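## Task

Set the spice jar upright on the desk with its cap on top, then release it and pull the robot away. It must not topple or be left leaning, and it has to stay upright by itself, not because the robot is holding it.

## Robot and tools

Robot: a Rainbow Robotics RB-Y1 simulated in physics. It has a two-wheel drive base with rear casters (0.66 m long, 0.58 m wide, front edge 0.10 m ahead of the wheel axle), a bending torso (the lower part, the leg, folds at ankle, knee and hip), a head with cameras, and left and right arms, each with a parallel gripper. Loose objects may occasionally get nudged by the scene.

Frames: the base frame sits on the floor between the drive wheels, x forward, y left, z up. Reported chest, left_hand and right_hand positions are in this frame. Each hand point lies between its finger pads; fingers point along the hand's -z axis and close along its x axis. Printed hand positions can be off, especially at long reach. The odometry frame is the base frame at the scene's start; base_odometry counts wheel turns only, so slipping looks like travel; heading is positive to the left, -3.142 to 3.142.

execute_actions: argument "actions" is a list holding one action or none (none just returns state and images). Optional "cameras" picks images: head_camera, left_wrist_camera, right_wrist_camera or all; omitted or null gives all, [] gives none; the "pictures" line lists the images' order. An action may contain:
- "base": exactly one relative command. translate_m is a straight drive offset in metres from where the base is now, forward positive, -3 to 3. rotate_rad is an in-place turn offset in radians, left (counter-clockwise seen from above) positive, -3.2 to 3.2. No sideways motion. A base move longer than 8.667 s at its top speed is refused.
- "joints": a single object keyed by joint name, covering both arms, torso and head together; each value is an absolute target (radians, or metres for grippers), not an offset. Ranges: torso_squat_rad 0 to 1.2 (bigger lowers the chest); torso_shift_rad -0.3 to 0.6 (hips forward positive); torso_pitch_rad -0.2 to 1.4 (forward bow positive); torso_yaw_rad -1.5 to 1.5 (left positive). Per arm: shoulder_pitch -2.356 to 2.356 (negative raises the arm forward); left_shoulder_roll 0 to 3.141 and right_shoulder_roll -3.141 to 0 (each lifts its arm outward); shoulder_yaw -2.094 to 2.094; elbow -2.617 to 0.01 (negative bends); forearm_roll -3.141 to 3.141; wrist_pitch -1.57 to 1.919 (negative tips the hand forward); hand_roll -2.705 to 2.705; gripper_m 0 to 0.1 (pad gap). Sign conventions for yaw and rolls are the same on both arms. head_pan_rad -0.523 to 0.523 (left positive, relative to chest); head_tilt_rad -0.35 to 1.57 (down positive). Joint tolerance is ±0.02 rad, ±0.004 m for grippers.
- "speeds": lower top speeds for this action only: translate_m 0.05 to 0.4 m/s, rotate_rad 0.1 to 1.509 rad/s.
- "min_time_s": 0.1 to 8, the minimum duration of each arm and head motion.
Default top speeds: arm joints 1 rad/s (wrist-end joints 1.5), head 1.5, squat and pitch 0.3, shift 0.15, torso yaw 0.6, grippers 0.1 m/s. An action cannot run past 15 s. Torso combined limits: squat+shift <= 1.52; squat-shift+pitch <= 1.57; shift+0.5 pitch-0.4 squat <= 0.7; shift+0.3 pitch-0.5 squat <= 0.39; breaking one leaves commanded torso joints short with "off_target". Joints left out of an action may keep pushing to earlier targets. Unknown keys or out-of-range numbers get the whole call refused.

wait: seconds 0 to 10; commands nothing and returns state and images. zoom_image: camera plus region [x0, y0, x1, y1] in pixels of that camera's latest full image, at most 504x504. finished_scene: pass the number of the current scene; it is final and reports success, so call it only once the object stands alone and the robot has moved away.

Results: base_status and joint_status tell how each motion ended. "done" (for the base, wheels turned the full amount even if slipping); "off_target" (rested short, may still push); "limit_stop_at_<name>"; "contact_stop" (hit something firm); "time_out"; "stopped_with_arm" (torso halted because an arm hit). A contact_stop, time_out or stopped_with_arm halts the whole group (torso, left arm, or right arm) and drops its targets. "limit_stop_at_own_body" means the self-collision guard stopped it before contact; move arm and torso apart. "joint command not followed" plus a "cause:" line means an arm's targets were withheld (gripper still acts); listed joints say "not_followed" and may be retried later. on_its_own shows uncommanded joints; "held at" is a target, not a position. After any stop, back off first in a separate action: arms, then torso. If both hands hold one object and the torso contact-stops instantly with nothing in the way, resend every arm joint at its current reading, then resend the torso.

Gripping: command an opening at least 0.005 m narrower than the object; "off_target" is then expected.

Avoid: the base does not stop at furniture and may keep shoving; a bent leg can poke past the front edge and push the robot back unnoticed. Never let the arms strike or press each other, grippers included. Arm collision checks skip hands, so hands can still collide. Loads over 3 kg per arm or far in front can tip the robot. A torque fault freezes the robot for 10 s; hot motors warn at 65 °C and brake at 80 °C, so do not hold loads longer than needed. Avoid drops, slams and hard pushes, and do not knock objects over.

Cameras: head_camera 896x504, wrist cameras 644x364; calibration (K, distortion, base-to-camera transforms) is given for the start and may be slightly off, more so on a stretched arm.

Each tool is called after "Emit:" by a JSON object that holds its "name" and its "arguments".

## Session

Emit:
{"name": "execute_actions", "arguments": {"actions": []}}

Scene clock: 0.00 s.
base_odometry: x=+0.000 y=+0.000 heading=+0.000 (m, m, rad; odometry frame)
base_status: not commanded
joint_positions: torso_squat_rad=+0.350 torso_shift_rad=+0.001 torso_pitch_rad=+0.001 torso_yaw_rad=+0.001 left_shoulder_pitch_rad=+0.021 left_shoulder_roll_rad=+0.015 left_shoulder_yaw_rad=-0.049 left_elbow_rad=-0.285 left_forearm_roll_rad=-0.047 left_wrist_pitch_rad=+0.025 left_hand_roll_rad=+0.047 left_gripper_m=+0.099 right_shoulder_pitch_rad=-0.009 right_shoulder_roll_rad=-0.022 right_shoulder_yaw_rad=-0.015 right_elbow_rad=-0.185 right_forearm_roll_rad=-0.044 right_wrist_pitch_rad=+0.017 right_hand_roll_rad=+0.000 right_gripper_m=+0.099 head_pan_rad=+0.001 head_tilt_rad=+0.399
joint_status: not commanded
chest: x=-0.2272 y=+0.0001 z=+1.2475 quat_wxyz=(+1.000, +0.000, +0.000, +0.000) (m; base frame)
left_hand: x=-0.1107 y=+0.2263 z=+0.5719 quat_wxyz=(+0.993, +0.005, -0.119, -0.022) (m; base frame)
right_hand: x=-0.1349 y=-0.2375 z=+0.5677 quat_wxyz=(+0.996, -0.009, -0.088, -0.027) (m; base frame)
pictures: head_camera, left_wrist_camera, right_wrist_camera
Images, in order (width x height): head_camera 896x504, left_wrist_camera 644x364, right_wrist_camera 644x364.

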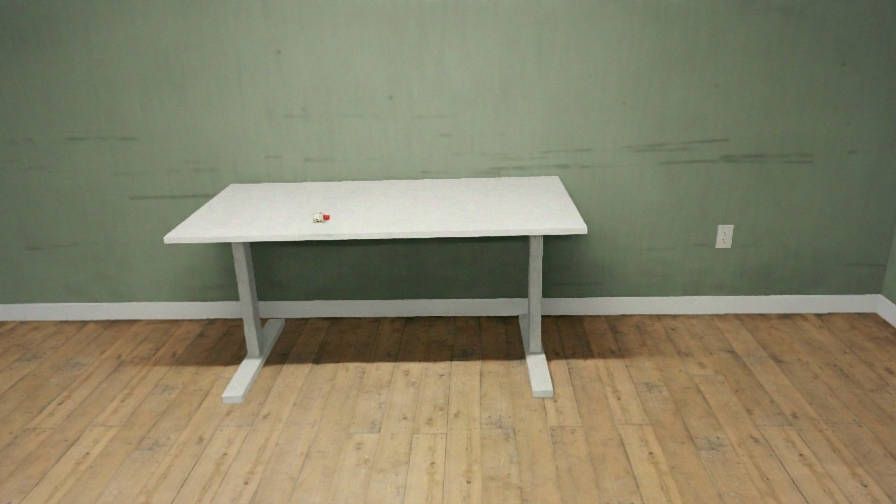

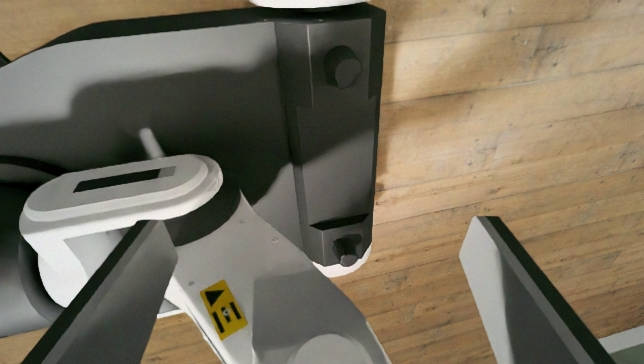

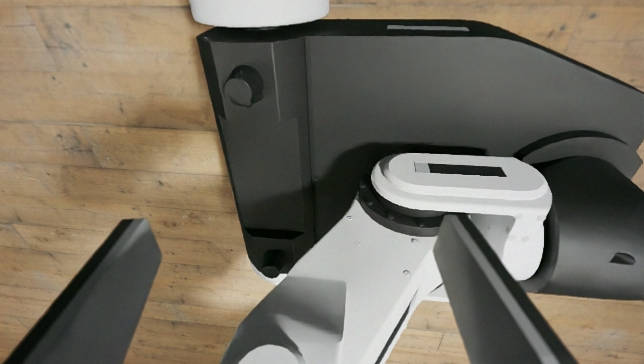

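Emit:
{"name": "zoom_image", "arguments": {"camera": "head_camera", "region": [260, 180, 380, 250]}}

Region (260, 180, 380, 250) of head_camera's 896x504 image, scaled by 4.200, with more detail than that image has; it fills the top 294 rows of this view, and the rest is white.

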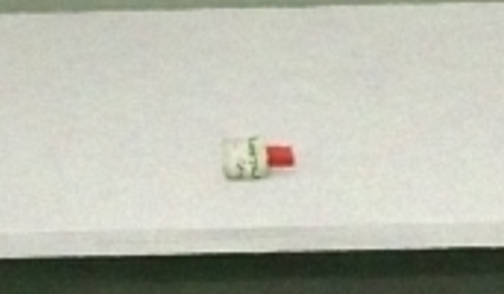

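Emit:
{"name": "execute_actions", "arguments": {"actions": [{"base": {"rotate_rad": 0.07}, "joints": {"torso_squat_rad": 0.55, "torso_pitch_rad": 0.3, "left_shoulder_pitch_rad": -0.9, "left_shoulder_roll_rad": 0.349, "left_shoulder_yaw_rad": 0.0, "left_elbow_rad": -0.989, "left_forearm_roll_rad": -0.44, "left_wrist_pitch_rad": 1.57, "left_hand_roll_rad": 0.0, "head_tilt_rad": 0.2}}], "cameras": ["head_camera"]}}

Emit:
{"name": "execute_actions", "arguments": {"actions": [{"base": {"translate_m": 1.5}, "joints": {"head_tilt_rad": 0.45, "head_pan_rad": 0.35}}]}}

Scene clock: 114.87 s.
base_odometry: x=+0.000 y=+0.000 heading=+0.068 (m, m, rad; odometry frame)
base_status: done
joint_positions: torso_squat_rad=+0.550 torso_shift_rad=+0.001 torso_pitch_rad=+0.300 torso_yaw_rad=+0.001 left_shoulder_pitch_rad=-0.900 left_shoulder_roll_rad=+0.349 left_shoulder_yaw_rad=+0.000 left_elbow_rad=-0.989 left_forearm_roll_rad=-0.440 left_wrist_pitch_rad=+1.570 left_hand_roll_rad=+0.000 left_gripper_m=+0.099 right_shoulder_pitch_rad=-0.009 right_shoulder_roll_rad=-0.022 right_shoulder_yaw_rad=-0.015 right_elbow_rad=-0.185 right_forearm_roll_rad=-0.044 right_wrist_pitch_rad=+0.017 right_hand_roll_rad=+0.000 right_gripper_m=+0.099 head_pan_rad=+0.001 head_tilt_rad=+0.200
joint_status: all done
chest: x=-0.1361 y=+0.0000 z=+1.1729 quat_wxyz=(+0.989, +0.000, +0.149, +0.000) (m; base frame)
left_hand: x=+0.3447 y=+0.4136 z=+0.8538 quat_wxyz=(+0.925, +0.377, -0.021, -0.049) (m; base frame)
right_hand: x=-0.2483 y=-0.2375 z=+0.4960 quat_wxyz=(+0.998, -0.013, +0.061, -0.025) (m; base frame)
pictures: head_camera
camera_calibration (this result's frames):
head_camera: T_world_to_cam=[[0.0267258, -0.999104, -0.032829, 0.0517114], [-0.453767, 0.0171373, -0.890956, 1.24645], [0.89072, 0.0387082, -0.452902, 0.608724], [0, 0, 0, 1]] pos_world=[0.0220141, 0.00674162, 1.38792]
Images, in order (width x height): head_camera 896x504.

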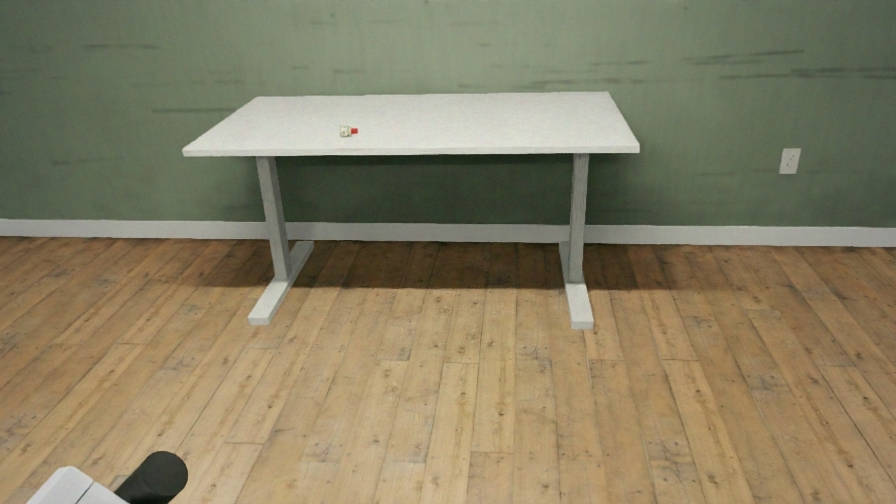

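Scene clock: 120.07 s.
base_odometry: x=+1.496 y=+0.103 heading=+0.069 (m, m, rad; odometry frame)
base_status: done
joint_positions: torso_squat_rad=+0.550 torso_shift_rad=+0.001 torso_pitch_rad=+0.300 torso_yaw_rad=+0.001 left_shoulder_pitch_rad=-0.900 left_shoulder_roll_rad=+0.349 left_shoulder_yaw_rad=+0.000 left_elbow_rad=-0.989 left_forearm_roll_rad=-0.440 left_wrist_pitch_rad=+1.570 left_hand_roll_rad=+0.000 left_gripper_m=+0.099 right_shoulder_pitch_rad=-0.009 right_shoulder_roll_rad=-0.022 right_shoulder_yaw_rad=-0.015 right_elbow_rad=-0.185 right_forearm_roll_rad=-0.044 right_wrist_pitch_rad=+0.017 right_hand_roll_rad=+0.000 right_gripper_m=+0.099 head_pan_rad=+0.350 head_tilt_rad=+0.450
joint_status: all done
chest: x=-0.1361 y=+0.0000 z=+1.1729 quat_wxyz=(+0.989, +0.000, +0.149, +0.000) (m; base frame)
left_hand: x=+0.3446 y=+0.4136 z=+0.8537 quat_wxyz=(+0.925, +0.377, -0.021, -0.049) (m; base frame)
right_hand: x=-0.2482 y=-0.2375 z=+0.4960 quat_wxyz=(+0.998, -0.013, +0.061, -0.025) (m; base frame)
pictures: head_camera, left_wrist_camera, right_wrist_camera
camera_calibration (this result's frames):
head_camera: T_world_to_cam=[[0.342831, -0.929131, -0.138498, 0.212854], [-0.641804, -0.124007, -0.756776, 1.05376], [0.68597, 0.348335, -0.638834, 0.849715], [0, 0, 0, 1]] pos_world=[0.0204585, 0.0324584, 1.36977]
left_wrist_camera: T_world_to_cam=[[0.994005, -0.108729, -0.011535, -0.288668], [-0.109312, -0.985859, -0.127017, 0.592584], [0.00243848, 0.127516, -0.991833, 0.876527], [0, 0, 0, 1]] pos_world=[0.349576, 0.441046, 0.941307]
right_wrist_camera: T_world_to_cam=[[-0.985555, 0.0326881, 0.166171, -0.326211], [0.122139, 0.816894, 0.563708, -0.0186808], [-0.117318, 0.575861, -0.809086, 0.596066], [0, 0, 0, 1]] pos_world=[-0.249288, -0.317328, 0.547006]
Images, in order (width x height): head_camera 896x504, left_wrist_camera 644x364, right_wrist_camera 644x364.

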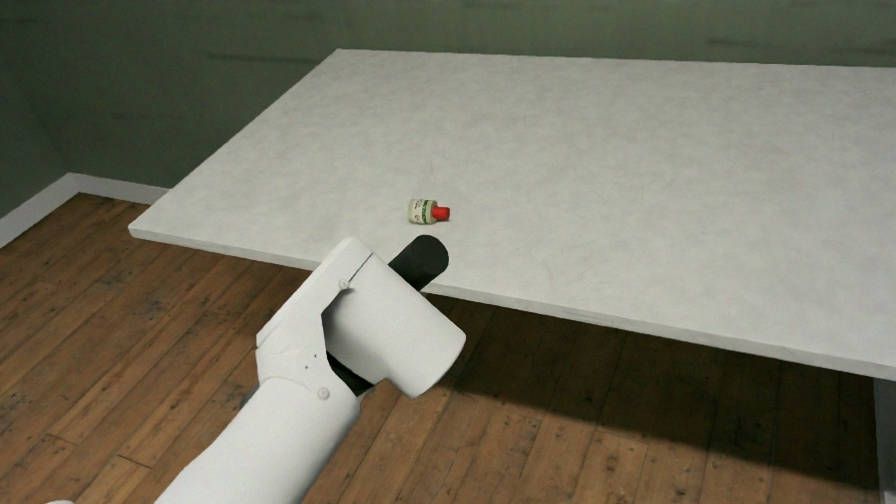

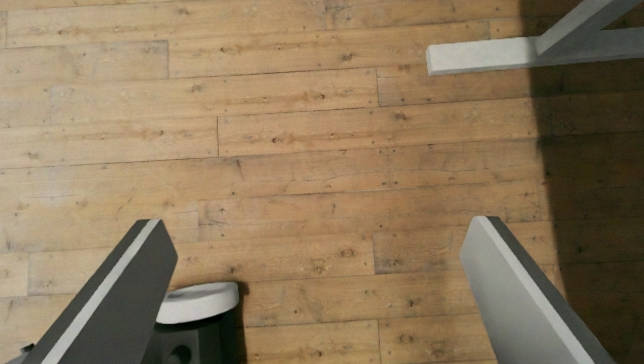

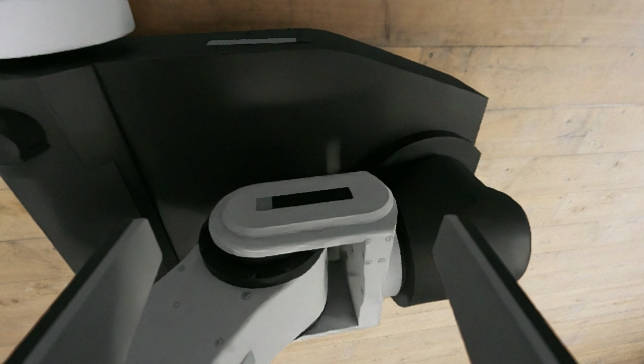

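Emit:
{"name": "execute_actions", "arguments": {"actions": [{"base": {"translate_m": 0.45}, "joints": {"head_tilt_rad": 0.75, "head_pan_rad": 0.5}}], "cameras": ["head_camera", "left_wrist_camera"]}}

Scene clock: 146.30 s.
base_odometry: x=+1.945 y=+0.135 heading=+0.070 (m, m, rad; odometry frame)
base_status: done
joint_positions: torso_squat_rad=+0.550 torso_shift_rad=+0.001 torso_pitch_rad=+0.300 torso_yaw_rad=+0.001 left_shoulder_pitch_rad=-0.900 left_shoulder_roll_rad=+0.349 left_shoulder_yaw_rad=+0.000 left_elbow_rad=-0.989 left_forearm_roll_rad=-0.440 left_wrist_pitch_rad=+1.570 left_hand_roll_rad=+0.000 left_gripper_m=+0.099 right_shoulder_pitch_rad=-0.009 right_shoulder_roll_rad=-0.022 right_shoulder_yaw_rad=-0.015 right_elbow_rad=-0.185 right_forearm_roll_rad=-0.044 right_wrist_pitch_rad=+0.017 right_hand_roll_rad=+0.000 right_gripper_m=+0.099 head_pan_rad=+0.500 head_tilt_rad=+0.750
joint_status: all done
chest: x=-0.1361 y=+0.0000 z=+1.1729 quat_wxyz=(+0.989, +0.000, +0.149, +0.000) (m; base frame)
left_hand: x=+0.3446 y=+0.4136 z=+0.8537 quat_wxyz=(+0.925, +0.377, -0.021, -0.049) (m; base frame)
right_hand: x=-0.2482 y=-0.2375 z=+0.4960 quat_wxyz=(+0.998, -0.013, +0.061, -0.025) (m; base frame)
pictures: head_camera, left_wrist_camera
camera_calibration (this result's frames):
head_camera: T_world_to_cam=[[0.461037, -0.868542, -0.181879, 0.27838], [-0.78286, -0.301592, -0.544218, 0.757289], [0.417823, 0.39329, -0.818992, 1.0793], [0, 0, 0, 1]] pos_world=[0.0135507, 0.0456986, 1.3467]
left_wrist_camera: T_world_to_cam=[[0.994005, -0.108723, -0.0115179, -0.288663], [-0.109303, -0.985862, -0.127, 0.592562], [0.00245267, 0.127497, -0.991836, 0.876539], [0, 0, 0, 1]] pos_world=[0.349552, 0.441044, 0.941313]
Images, in order (width x height): head_camera 896x504, left_wrist_camera 644x364.

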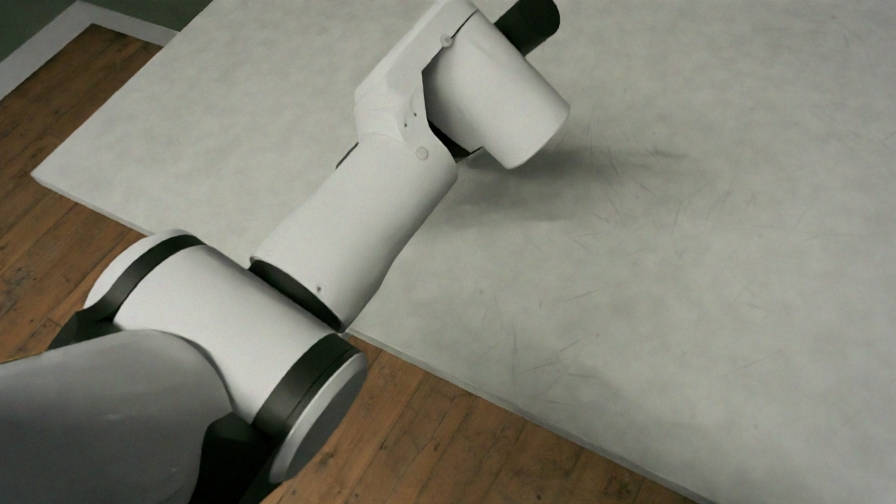

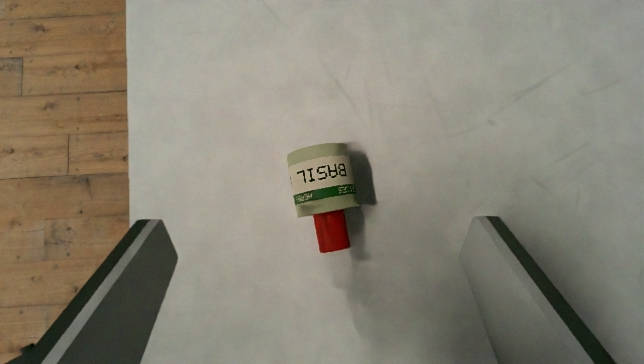

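Emit:
{"name": "execute_actions", "arguments": {"actions": [{"base": {"translate_m": 0.039}, "joints": {"torso_squat_rad": 0.75, "left_shoulder_pitch_rad": -0.9, "left_shoulder_roll_rad": 0.219, "left_shoulder_yaw_rad": 0.28, "left_elbow_rad": -0.974, "left_forearm_roll_rad": -0.93, "left_wrist_pitch_rad": 1.57, "left_hand_roll_rad": 0.0, "head_tilt_rad": 0.6, "head_pan_rad": 0.52}}], "cameras": ["head_camera", "left_wrist_camera"]}}

Scene clock: 212.87 s.
base_odometry: x=+1.984 y=+0.137 heading=+0.071 (m, m, rad; odometry frame)
base_status: done
joint_positions: torso_squat_rad=+0.750 torso_shift_rad=+0.001 torso_pitch_rad=+0.300 torso_yaw_rad=+0.001 left_shoulder_pitch_rad=-0.900 left_shoulder_roll_rad=+0.219 left_shoulder_yaw_rad=+0.280 left_elbow_rad=-0.974 left_forearm_roll_rad=-0.930 left_wrist_pitch_rad=+1.570 left_hand_roll_rad=+0.000 left_gripper_m=+0.099 right_shoulder_pitch_rad=-0.009 right_shoulder_roll_rad=-0.022 right_shoulder_yaw_rad=-0.015 right_elbow_rad=-0.185 right_forearm_roll_rad=-0.044 right_wrist_pitch_rad=+0.017 right_hand_roll_rad=+0.000 right_gripper_m=+0.099 head_pan_rad=+0.520 head_tilt_rad=+0.600
joint_status: all done
chest: x=-0.1362 y=+0.0000 z=+1.0883 quat_wxyz=(+0.989, +0.000, +0.149, +0.000) (m; base frame)
left_hand: x=+0.3118 y=+0.4555 z=+0.7994 quat_wxyz=(+0.877, +0.479, +0.013, +0.025) (m; base frame)
right_hand: x=-0.2482 y=-0.2375 z=+0.4114 quat_wxyz=(+0.998, -0.013, +0.061, -0.025) (m; base frame)
pictures: head_camera, left_wrist_camera
camera_calibration (this result's frames):
head_camera: T_world_to_cam=[[0.482854, -0.855821, -0.185535, 0.26891], [-0.704463, -0.253762, -0.662824, 0.866543], [0.520177, 0.45075, -0.725424, 0.896728], [0, 0, 0, 1]] pos_world=[0.0141467, 0.0458352, 1.27477]
left_wrist_camera: T_world_to_cam=[[0.998291, 0.0572783, -0.0116059, -0.328957], [0.0497132, -0.936679, -0.346644, 0.726965], [-0.0307262, 0.345474, -0.937925, 0.685335], [0, 0, 0, 1]] pos_world=[0.313312, 0.463009, 0.890973]
Images, in order (width x height): head_camera 896x504, left_wrist_camera 644x364.

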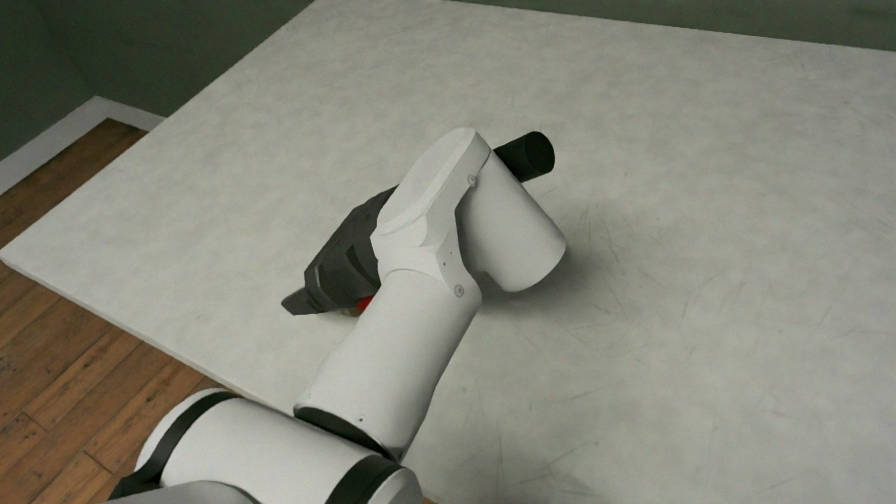

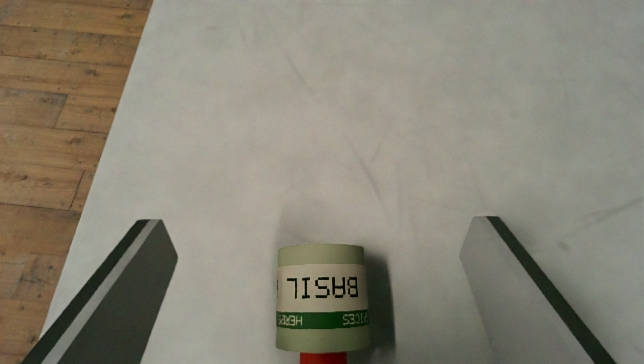

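Emit:
{"name": "execute_actions", "arguments": {"actions": [{"joints": {"torso_squat_rad": 0.81, "left_forearm_roll_rad": -0.86}}], "cameras": ["head_camera", "left_wrist_camera"]}}

Scene clock: 225.10 s.
base_odometry: x=+1.984 y=+0.137 heading=+0.071 (m, m, rad; odometry frame)
base_status: not commanded
joint_positions: torso_squat_rad=+0.810 torso_shift_rad=+0.001 torso_pitch_rad=+0.300 torso_yaw_rad=+0.001 left_shoulder_pitch_rad=-0.900 left_shoulder_roll_rad=+0.219 left_shoulder_yaw_rad=+0.280 left_elbow_rad=-0.974 left_forearm_roll_rad=-0.860 left_wrist_pitch_rad=+1.570 left_hand_roll_rad=+0.000 left_gripper_m=+0.099 right_shoulder_pitch_rad=-0.009 right_shoulder_roll_rad=-0.022 right_shoulder_yaw_rad=-0.015 right_elbow_rad=-0.185 right_forearm_roll_rad=-0.044 right_wrist_pitch_rad=+0.017 right_hand_roll_rad=+0.000 right_gripper_m=+0.099 head_pan_rad=+0.520 head_tilt_rad=+0.600
joint_status: all done
chest: x=-0.1362 y=+0.0000 z=+1.0588 quat_wxyz=(+0.989, +0.000, +0.149, +0.000) (m; base frame)
left_hand: x=+0.3123 y=+0.4463 z=+0.7566 quat_wxyz=(+0.893, +0.448, +0.012, +0.025) (m; base frame)
right_hand: x=-0.2483 y=-0.2375 z=+0.3819 quat_wxyz=(+0.998, -0.013, +0.061, -0.025) (m; base frame)
pictures: head_camera, left_wrist_camera
camera_calibration (this result's frames):
head_camera: T_world_to_cam=[[0.482853, -0.85582, -0.185537, 0.263436], [-0.704463, -0.253761, -0.662825, 0.846952], [0.520177, 0.450751, -0.725423, 0.875316], [0, 0, 0, 1]] pos_world=[0.0141258, 0.0458264, 1.24523]
left_wrist_camera: T_world_to_cam=[[0.998339, 0.0564108, -0.0116846, -0.328988], [0.0508858, -0.958597, -0.280184, 0.662612], [-0.0270062, 0.279125, -0.959875, 0.693416], [0, 0, 0, 1]] pos_world=[0.313451, 0.460186, 0.847402]
Images, in order (width x height): head_camera 896x504, left_wrist_camera 644x364.

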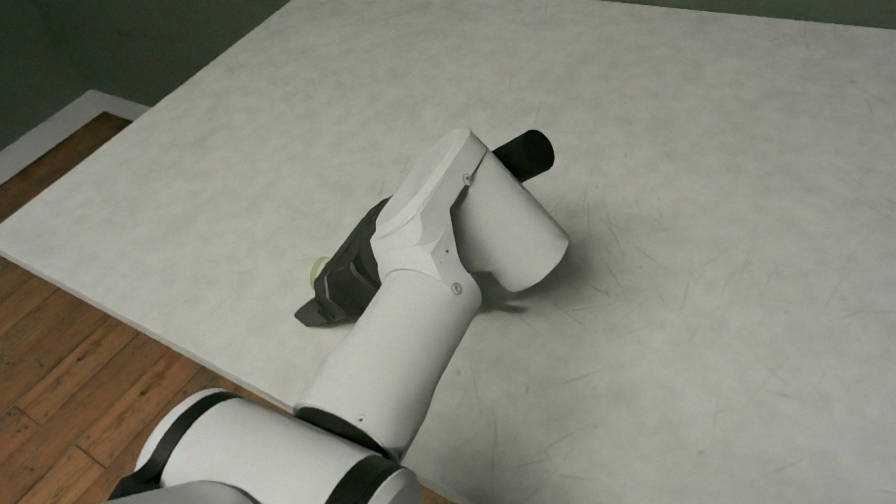

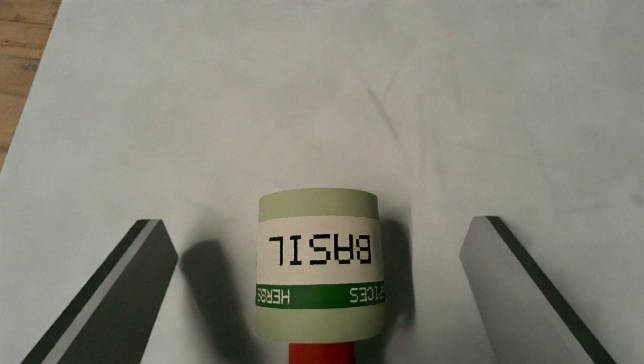

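Emit:
{"name": "execute_actions", "arguments": {"actions": [{"joints": {"left_gripper_m": 0.028}}], "cameras": ["left_wrist_camera"]}}

Scene clock: 244.80 s.
base_odometry: x=+1.984 y=+0.137 heading=+0.071 (m, m, rad; odometry frame)
base_status: not commanded
joint_positions: torso_squat_rad=+0.810 torso_shift_rad=+0.001 torso_pitch_rad=+0.300 torso_yaw_rad=+0.001 left_shoulder_pitch_rad=-0.900 left_shoulder_roll_rad=+0.219 left_shoulder_yaw_rad=+0.280 left_elbow_rad=-0.974 left_forearm_roll_rad=-0.860 left_wrist_pitch_rad=+1.570 left_hand_roll_rad=+0.000 left_gripper_m=+0.037 right_shoulder_pitch_rad=-0.009 right_shoulder_roll_rad=-0.022 right_shoulder_yaw_rad=-0.015 right_elbow_rad=-0.185 right_forearm_roll_rad=-0.044 right_wrist_pitch_rad=+0.017 right_hand_roll_rad=+0.000 right_gripper_m=+0.099 head_pan_rad=+0.520 head_tilt_rad=+0.600
joint_status: left_gripper_m off_target (ended at +0.037, target +0.028)
chest: x=-0.1362 y=+0.0000 z=+1.0588 quat_wxyz=(+0.989, +0.000, +0.149, +0.000) (m; base frame)
left_hand: x=+0.3123 y=+0.4463 z=+0.7566 quat_wxyz=(+0.893, +0.448, +0.012, +0.025) (m; base frame)
right_hand: x=-0.2483 y=-0.2375 z=+0.3819 quat_wxyz=(+0.998, -0.013, +0.061, -0.025) (m; base frame)
pictures: left_wrist_camera
camera_calibration (this result's frames):
left_wrist_camera: T_world_to_cam=[[0.998339, 0.0564107, -0.0116842, -0.328988], [0.0508859, -0.958597, -0.280184, 0.662611], [-0.0270058, 0.279125, -0.959875, 0.693416], [0, 0, 0, 1]] pos_world=[0.313451, 0.460186, 0.847402]
Images, in order (width x height): left_wrist_camera 644x364.

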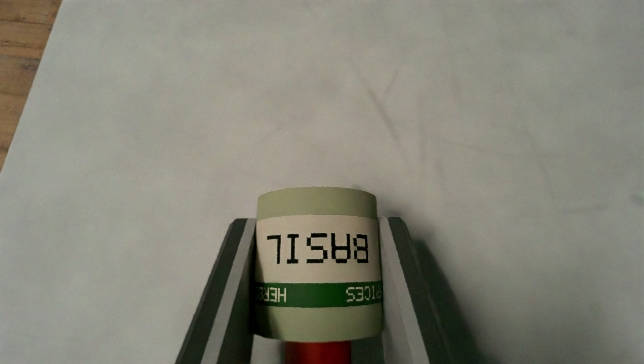

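Emit:
{"name": "execute_actions", "arguments": {"actions": [{"joints": {"torso_squat_rad": 0.6}}], "cameras": []}}

Emit:
{"name": "execute_actions", "arguments": {"actions": [{"joints": {"torso_squat_rad": 0.5, "left_forearm_roll_rad": 0.711, "head_pan_rad": 0.2, "head_tilt_rad": 0.7}, "min_time_s": 1.6}], "cameras": ["head_camera", "left_wrist_camera"]}}

Scene clock: 267.97 s.
base_odometry: x=+1.984 y=+0.137 heading=+0.071 (m, m, rad; odometry frame)
base_status: not commanded
joint_positions: torso_squat_rad=+0.600 torso_shift_rad=+0.001 torso_pitch_rad=+0.300 torso_yaw_rad=+0.001 left_shoulder_pitch_rad=-0.900 left_shoulder_roll_rad=+0.219 left_shoulder_yaw_rad=+0.280 left_elbow_rad=-0.974 left_forearm_roll_rad=-0.860 left_wrist_pitch_rad=+1.570 left_hand_roll_rad=+0.000 left_gripper_m=+0.037 right_shoulder_pitch_rad=-0.009 right_shoulder_roll_rad=-0.022 right_shoulder_yaw_rad=-0.015 right_elbow_rad=-0.185 right_forearm_roll_rad=-0.044 right_wrist_pitch_rad=+0.017 right_hand_roll_rad=+0.000 right_gripper_m=+0.099 head_pan_rad=+0.520 head_tilt_rad=+0.600
joint_status: all done
chest: x=-0.1361 y=+0.0000 z=+1.1538 quat_wxyz=(+0.989, +0.000, +0.149, +0.000) (m; base frame)
left_hand: x=+0.3123 y=+0.4463 z=+0.8516 quat_wxyz=(+0.893, +0.448, +0.012, +0.025) (m; base frame)
right_hand: x=-0.2482 y=-0.2375 z=+0.4770 quat_wxyz=(+0.998, -0.013, +0.061, -0.025) (m; base frame)
pictures: none
No camera images: the call's "cameras" was empty. Leave "cameras" out to get every camera's image.

Scene clock: 269.87 s.
base_odometry: x=+1.984 y=+0.137 heading=+0.071 (m, m, rad; odometry frame)
base_status: not commanded
joint_positions: torso_squat_rad=+0.500 torso_shift_rad=+0.001 torso_pitch_rad=+0.300 torso_yaw_rad=+0.001 left_shoulder_pitch_rad=-0.900 left_shoulder_roll_rad=+0.219 left_shoulder_yaw_rad=+0.280 left_elbow_rad=-0.974 left_forearm_roll_rad=+0.711 left_wrist_pitch_rad=+1.570 left_hand_roll_rad=+0.000 left_gripper_m=+0.037 right_shoulder_pitch_rad=-0.009 right_shoulder_roll_rad=-0.022 right_shoulder_yaw_rad=-0.015 right_elbow_rad=-0.185 right_forearm_roll_rad=-0.044 right_wrist_pitch_rad=+0.017 right_hand_roll_rad=+0.000 right_gripper_m=+0.099 head_pan_rad=+0.200 head_tilt_rad=+0.700
joint_status: all done
chest: x=-0.1361 y=+0.0000 z=+1.1904 quat_wxyz=(+0.989, +0.000, +0.149, +0.000) (m; base frame)
left_hand: x=+0.3307 y=+0.1241 z=+0.8410 quat_wxyz=(+0.949, -0.315, -0.009, +0.027) (m; base frame)
right_hand: x=-0.2482 y=-0.2375 z=+0.5136 quat_wxyz=(+0.998, -0.013, +0.061, -0.025) (m; base frame)
pictures: head_camera, left_wrist_camera
camera_calibration (this result's frames):
head_camera: T_world_to_cam=[[0.196812, -0.975398, -0.0993114, 0.153236], [-0.816608, -0.107024, -0.567184, 0.796576], [0.542602, 0.192727, -0.817582, 1.09866], [0, 0, 0, 1]] pos_world=[0.0241966, 0.0229764, 1.36527]
left_wrist_camera: T_world_to_cam=[[0.999012, 0.0444299, 0.000535739, -0.337204], [0.0119262, -0.279737, 0.960003, -0.737896], [0.0428027, -0.959048, -0.279991, 0.423709], [0, 0, 0, 1]] pos_world=[0.327536, 0.214922, 0.827198]
Images, in order (width x height): head_camera 896x504, left_wrist_camera 644x364.

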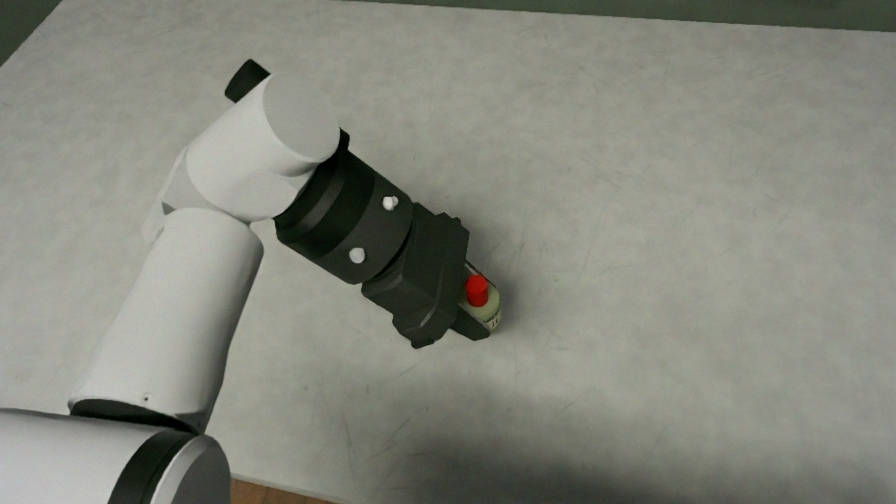

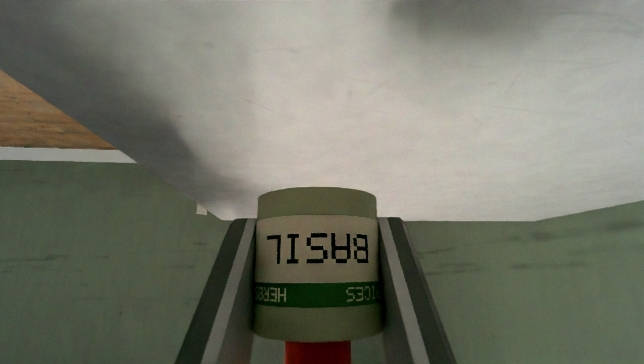

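Emit:
{"name": "execute_actions", "arguments": {"actions": [{"joints": {"torso_squat_rad": 0.675}}], "cameras": ["head_camera", "left_wrist_camera"]}}

Scene clock: 275.80 s.
base_odometry: x=+1.984 y=+0.137 heading=+0.071 (m, m, rad; odometry frame)
base_status: not commanded
joint_positions: torso_squat_rad=+0.675 torso_shift_rad=+0.001 torso_pitch_rad=+0.300 torso_yaw_rad=+0.001 left_shoulder_pitch_rad=-0.900 left_shoulder_roll_rad=+0.219 left_shoulder_yaw_rad=+0.280 left_elbow_rad=-0.974 left_forearm_roll_rad=+0.711 left_wrist_pitch_rad=+1.570 left_hand_roll_rad=+0.000 left_gripper_m=+0.037 right_shoulder_pitch_rad=-0.009 right_shoulder_roll_rad=-0.022 right_shoulder_yaw_rad=-0.015 right_elbow_rad=-0.185 right_forearm_roll_rad=-0.044 right_wrist_pitch_rad=+0.017 right_hand_roll_rad=+0.000 right_gripper_m=+0.099 head_pan_rad=+0.200 head_tilt_rad=+0.700
joint_status: all done
chest: x=-0.1362 y=+0.0000 z=+1.1226 quat_wxyz=(+0.989, +0.000, +0.149, +0.000) (m; base frame)
left_hand: x=+0.3306 y=+0.1241 z=+0.7733 quat_wxyz=(+0.949, -0.315, -0.010, +0.027) (m; base frame)
right_hand: x=-0.2482 y=-0.2375 z=+0.4457 quat_wxyz=(+0.998, -0.013, +0.061, -0.025) (m; base frame)
pictures: head_camera, left_wrist_camera
camera_calibration (this result's frames):
head_camera: T_world_to_cam=[[0.19682, -0.9754, -0.0992807, 0.146471], [-0.816536, -0.107022, -0.567288, 0.758145], [0.542707, 0.19272, -0.817513, 1.04323], [0, 0, 0, 1]] pos_world=[0.0240563, 0.0229558, 1.29748]
left_wrist_camera: T_world_to_cam=[[0.999012, 0.0444329, 0.000669996, -0.337203], [0.0117972, -0.27972, 0.960009, -0.672833], [0.0428434, -0.959053, -0.279968, 0.404692], [0, 0, 0, 1]] pos_world=[0.32747, 0.214899, 0.759452]
Images, in order (width x height): head_camera 896x504, left_wrist_camera 644x364.

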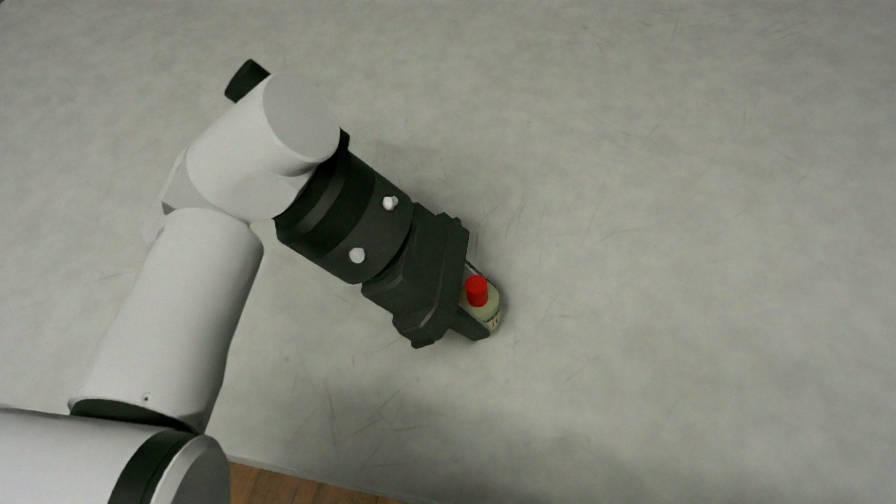

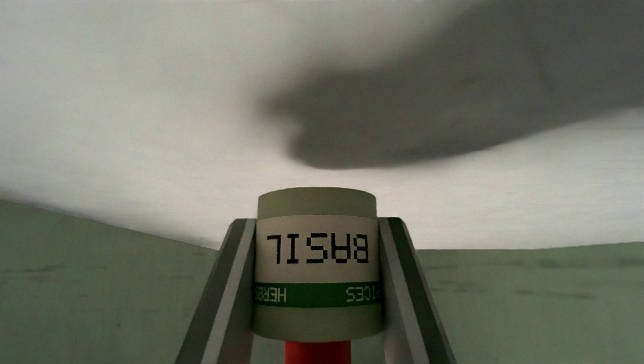

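Emit:
{"name": "execute_actions", "arguments": {"actions": [{"joints": {"torso_squat_rad": 0.696}}], "cameras": ["head_camera", "left_wrist_camera"]}}

Scene clock: 290.70 s.
base_odometry: x=+1.984 y=+0.137 heading=+0.071 (m, m, rad; odometry frame)
base_status: not commanded
joint_positions: torso_squat_rad=+0.696 torso_shift_rad=+0.001 torso_pitch_rad=+0.300 torso_yaw_rad=+0.001 left_shoulder_pitch_rad=-0.900 left_shoulder_roll_rad=+0.219 left_shoulder_yaw_rad=+0.280 left_elbow_rad=-0.974 left_forearm_roll_rad=+0.711 left_wrist_pitch_rad=+1.570 left_hand_roll_rad=+0.000 left_gripper_m=+0.037 right_shoulder_pitch_rad=-0.009 right_shoulder_roll_rad=-0.022 right_shoulder_yaw_rad=-0.015 right_elbow_rad=-0.185 right_forearm_roll_rad=-0.044 right_wrist_pitch_rad=+0.017 right_hand_roll_rad=+0.000 right_gripper_m=+0.099 head_pan_rad=+0.200 head_tilt_rad=+0.700
joint_status: all done
chest: x=-0.1362 y=+0.0000 z=+1.1133 quat_wxyz=(+0.989, +0.000, +0.149, +0.000) (m; base frame)
left_hand: x=+0.3306 y=+0.1241 z=+0.7640 quat_wxyz=(+0.949, -0.315, -0.010, +0.027) (m; base frame)
right_hand: x=-0.2482 y=-0.2375 z=+0.4364 quat_wxyz=(+0.998, -0.013, +0.061, -0.025) (m; base frame)
pictures: head_camera, left_wrist_camera
camera_calibration (this result's frames):
head_camera: T_world_to_cam=[[0.196821, -0.9754, -0.0992783, 0.145546], [-0.81653, -0.107023, -0.567296, 0.752868], [0.542716, 0.192719, -0.817508, 1.03563], [0, 0, 0, 1]] pos_world=[0.0240392, 0.0229529, 1.28818]
left_wrist_camera: T_world_to_cam=[[0.999012, 0.0444333, 0.000646607, -0.337156], [0.0118188, -0.279698, 0.960015, -0.663919], [0.0428375, -0.959059, -0.279947, 0.402064], [0, 0, 0, 1]] pos_world=[0.327446, 0.214887, 0.750147]
Images, in order (width x height): head_camera 896x504, left_wrist_camera 644x364.

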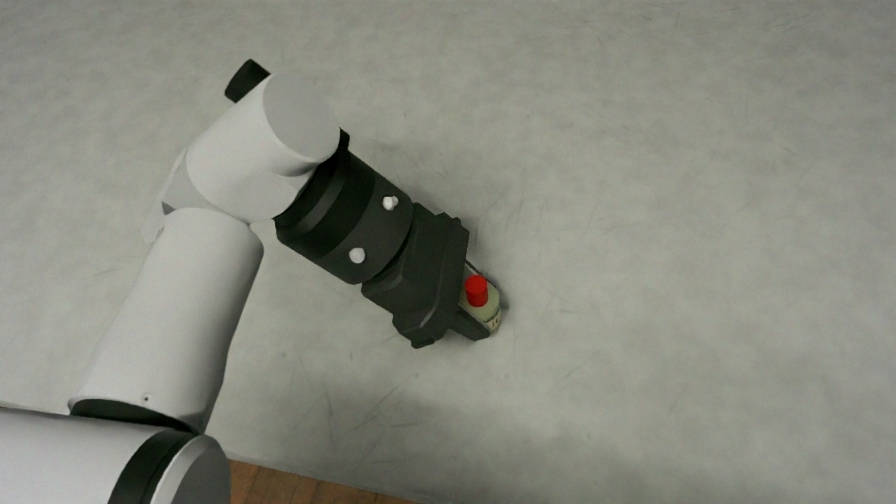

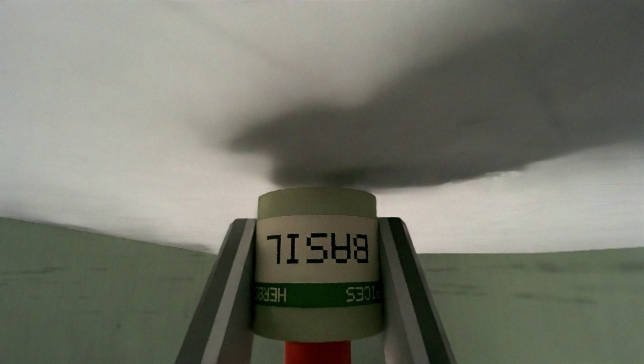

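Emit:
{"name": "execute_actions", "arguments": {"actions": [{"joints": {"torso_squat_rad": 0.71}}], "cameras": ["left_wrist_camera"]}}

Scene clock: 295.77 s.
base_odometry: x=+1.984 y=+0.137 heading=+0.071 (m, m, rad; odometry frame)
base_status: not commanded
joint_positions: torso_squat_rad=+0.710 torso_shift_rad=+0.001 torso_pitch_rad=+0.300 torso_yaw_rad=+0.001 left_shoulder_pitch_rad=-0.900 left_shoulder_roll_rad=+0.219 left_shoulder_yaw_rad=+0.280 left_elbow_rad=-0.974 left_forearm_roll_rad=+0.711 left_wrist_pitch_rad=+1.570 left_hand_roll_rad=+0.000 left_gripper_m=+0.037 right_shoulder_pitch_rad=-0.009 right_shoulder_roll_rad=-0.022 right_shoulder_yaw_rad=-0.015 right_elbow_rad=-0.185 right_forearm_roll_rad=-0.044 right_wrist_pitch_rad=+0.017 right_hand_roll_rad=+0.000 right_gripper_m=+0.099 head_pan_rad=+0.200 head_tilt_rad=+0.700
joint_status: all done
chest: x=-0.1362 y=+0.0000 z=+1.1070 quat_wxyz=(+0.989, +0.000, +0.149, +0.000) (m; base frame)
left_hand: x=+0.3306 y=+0.1241 z=+0.7576 quat_wxyz=(+0.949, -0.315, -0.009, +0.027) (m; base frame)
right_hand: x=-0.2482 y=-0.2375 z=+0.4301 quat_wxyz=(+0.998, -0.013, +0.061, -0.025) (m; base frame)
pictures: left_wrist_camera
camera_calibration (this result's frames):
left_wrist_camera: T_world_to_cam=[[0.999012, 0.0444295, 0.000613681, -0.337115], [0.0118485, -0.279677, 0.960021, -0.657849], [0.0428248, -0.959065, -0.279928, 0.400267], [0, 0, 0, 1]] pos_world=[0.327435, 0.214874, 0.743801]
Images, in order (width x height): left_wrist_camera 644x364.

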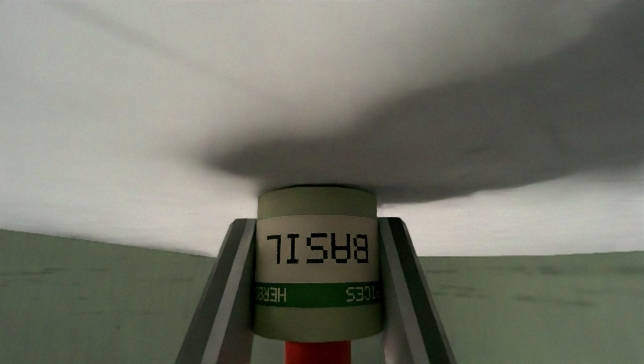

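Emit:
{"name": "execute_actions", "arguments": {"actions": [{"joints": {"left_gripper_m": 0.09}}], "cameras": ["left_wrist_camera"]}}

Emit:
{"name": "execute_actions", "arguments": {"actions": [{"joints": {"torso_squat_rad": 0.45}}], "cameras": ["head_camera", "left_wrist_camera"]}}

Scene clock: 300.23 s.
base_odometry: x=+1.984 y=+0.137 heading=+0.071 (m, m, rad; odometry frame)
base_status: not commanded
joint_positions: torso_squat_rad=+0.710 torso_shift_rad=+0.001 torso_pitch_rad=+0.300 torso_yaw_rad=+0.001 left_shoulder_pitch_rad=-0.900 left_shoulder_roll_rad=+0.219 left_shoulder_yaw_rad=+0.280 left_elbow_rad=-0.974 left_forearm_roll_rad=+0.711 left_wrist_pitch_rad=+1.570 left_hand_roll_rad=+0.000 left_gripper_m=+0.090 right_shoulder_pitch_rad=-0.009 right_shoulder_roll_rad=-0.022 right_shoulder_yaw_rad=-0.015 right_elbow_rad=-0.185 right_forearm_roll_rad=-0.044 right_wrist_pitch_rad=+0.017 right_hand_roll_rad=+0.000 right_gripper_m=+0.099 head_pan_rad=+0.200 head_tilt_rad=+0.700
joint_status: all done
chest: x=-0.1362 y=+0.0000 z=+1.1070 quat_wxyz=(+0.989, +0.000, +0.149, +0.000) (m; base frame)
left_hand: x=+0.3306 y=+0.1241 z=+0.7576 quat_wxyz=(+0.949, -0.315, -0.009, +0.027) (m; base frame)
right_hand: x=-0.2482 y=-0.2375 z=+0.4301 quat_wxyz=(+0.998, -0.013, +0.061, -0.025) (m; base frame)
pictures: left_wrist_camera
camera_calibration (this result's frames):
left_wrist_camera: T_world_to_cam=[[0.999012, 0.044429, 0.000613798, -0.337115], [0.0118482, -0.279678, 0.960021, -0.657849], [0.0428244, -0.959065, -0.279928, 0.400267], [0, 0, 0, 1]] pos_world=[0.327435, 0.214874, 0.743801]
Images, in order (width x height): left_wrist_camera 644x364.

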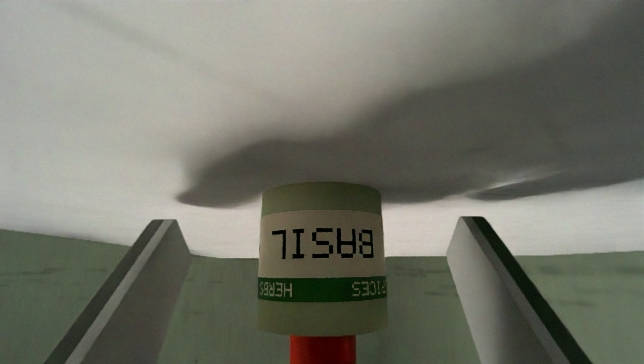

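Scene clock: 301.93 s.
base_odometry: x=+1.984 y=+0.137 heading=+0.071 (m, m, rad; odometry frame)
base_status: not commanded
joint_positions: torso_squat_rad=+0.450 torso_shift_rad=+0.001 torso_pitch_rad=+0.300 torso_yaw_rad=+0.001 left_shoulder_pitch_rad=-0.900 left_shoulder_roll_rad=+0.219 left_shoulder_yaw_rad=+0.280 left_elbow_rad=-0.974 left_forearm_roll_rad=+0.711 left_wrist_pitch_rad=+1.570 left_hand_roll_rad=+0.000 left_gripper_m=+0.090 right_shoulder_pitch_rad=-0.009 right_shoulder_roll_rad=-0.022 right_shoulder_yaw_rad=-0.015 right_elbow_rad=-0.185 right_forearm_roll_rad=-0.044 right_wrist_pitch_rad=+0.017 right_hand_roll_rad=+0.000 right_gripper_m=+0.099 head_pan_rad=+0.200 head_tilt_rad=+0.700
joint_status: all done
chest: x=-0.1361 y=+0.0000 z=+1.2064 quat_wxyz=(+0.989, +0.000, +0.149, +0.000) (m; base frame)
left_hand: x=+0.3306 y=+0.1241 z=+0.8570 quat_wxyz=(+0.949, -0.315, -0.009, +0.027) (m; base frame)
right_hand: x=-0.2482 y=-0.2375 z=+0.5296 quat_wxyz=(+0.998, -0.013, +0.061, -0.025) (m; base frame)
pictures: head_camera, left_wrist_camera
camera_calibration (this result's frames):
head_camera: T_world_to_cam=[[0.196806, -0.9754, -0.0993044, 0.154821], [-0.816608, -0.107022, -0.567184, 0.805652], [0.542604, 0.192718, -0.817582, 1.11175], [0, 0, 0, 1]] pos_world=[0.0241921, 0.0229805, 1.38127]
left_wrist_camera: T_world_to_cam=[[0.999013, 0.0444261, 0.000497728, -0.337167], [0.0119585, -0.279668, 0.960022, -0.7533], [0.0427892, -0.959068, -0.279923, 0.428118], [0, 0, 0, 1]] pos_world=[0.327524, 0.214899, 0.843193]
Images, in order (width x height): head_camera 896x504, left_wrist_camera 644x364.

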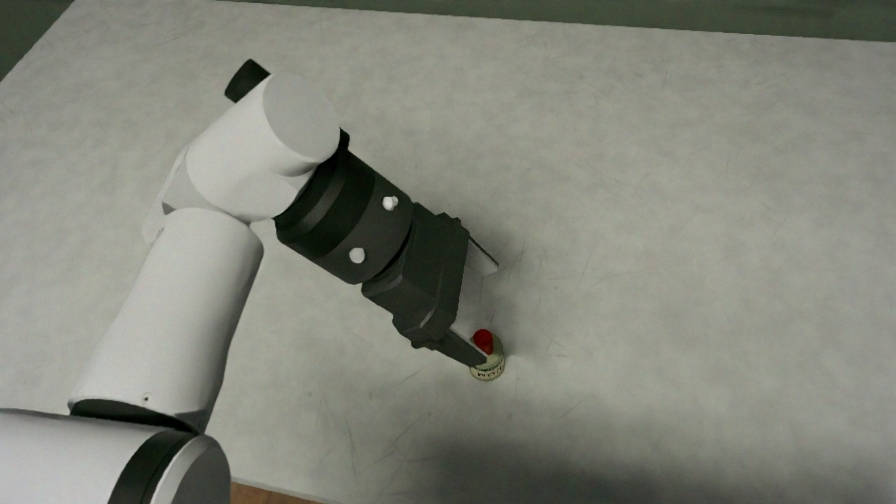

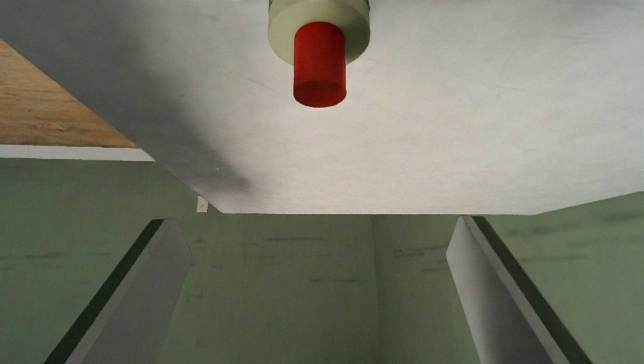

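Emit:
{"name": "execute_actions", "arguments": {"actions": [{"base": {"translate_m": -0.25}, "joints": {"torso_pitch_rad": 0.0, "head_tilt_rad": 0.8}}], "cameras": ["head_camera"]}}

Scene clock: 306.37 s.
base_odometry: x=+1.735 y=+0.120 heading=+0.073 (m, m, rad; odometry frame)
base_status: done
joint_positions: torso_squat_rad=+0.450 torso_shift_rad=+0.001 torso_pitch_rad=+0.000 torso_yaw_rad=+0.001 left_shoulder_pitch_rad=-0.900 left_shoulder_roll_rad=+0.219 left_shoulder_yaw_rad=+0.280 left_elbow_rad=-0.974 left_forearm_roll_rad=+0.711 left_wrist_pitch_rad=+1.570 left_hand_roll_rad=+0.000 left_gripper_m=+0.090 right_shoulder_pitch_rad=-0.009 right_shoulder_roll_rad=-0.022 right_shoulder_yaw_rad=-0.015 right_elbow_rad=-0.185 right_forearm_roll_rad=-0.044 right_wrist_pitch_rad=+0.017 right_hand_roll_rad=+0.000 right_gripper_m=+0.099 head_pan_rad=+0.200 head_tilt_rad=+0.800
joint_status: all done
chest: x=-0.2276 y=+0.0000 z=+1.2202 quat_wxyz=(+1.000, +0.000, +0.000, +0.000) (m; base frame)
left_hand: x=+0.3216 y=+0.1241 z=+1.0245 quat_wxyz=(+0.937, -0.315, -0.151, -0.020) (m; base frame)
right_hand: x=-0.1347 y=-0.2375 z=+0.5405 quat_wxyz=(+0.996, -0.009, -0.088, -0.027) (m; base frame)
pictures: head_camera
camera_calibration (this result's frames):
head_camera: T_world_to_cam=[[0.213819, -0.976121, -0.0383379, 0.104091], [-0.685981, -0.122091, -0.717303, 0.9401], [0.695494, 0.179672, -0.695705, 1.0752], [0, 0, 0, 1]] pos_world=[-0.125161, 0.0232001, 1.42635]
Images, in order (width x height): head_camera 896x504.

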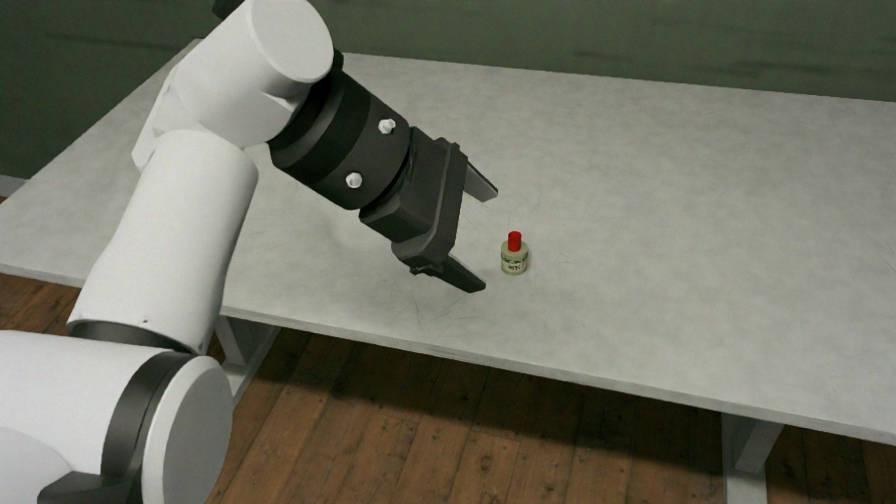

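Emit:
{"name": "finished_scene", "arguments": {"scene": 1}}

The scene is finished: the task was done.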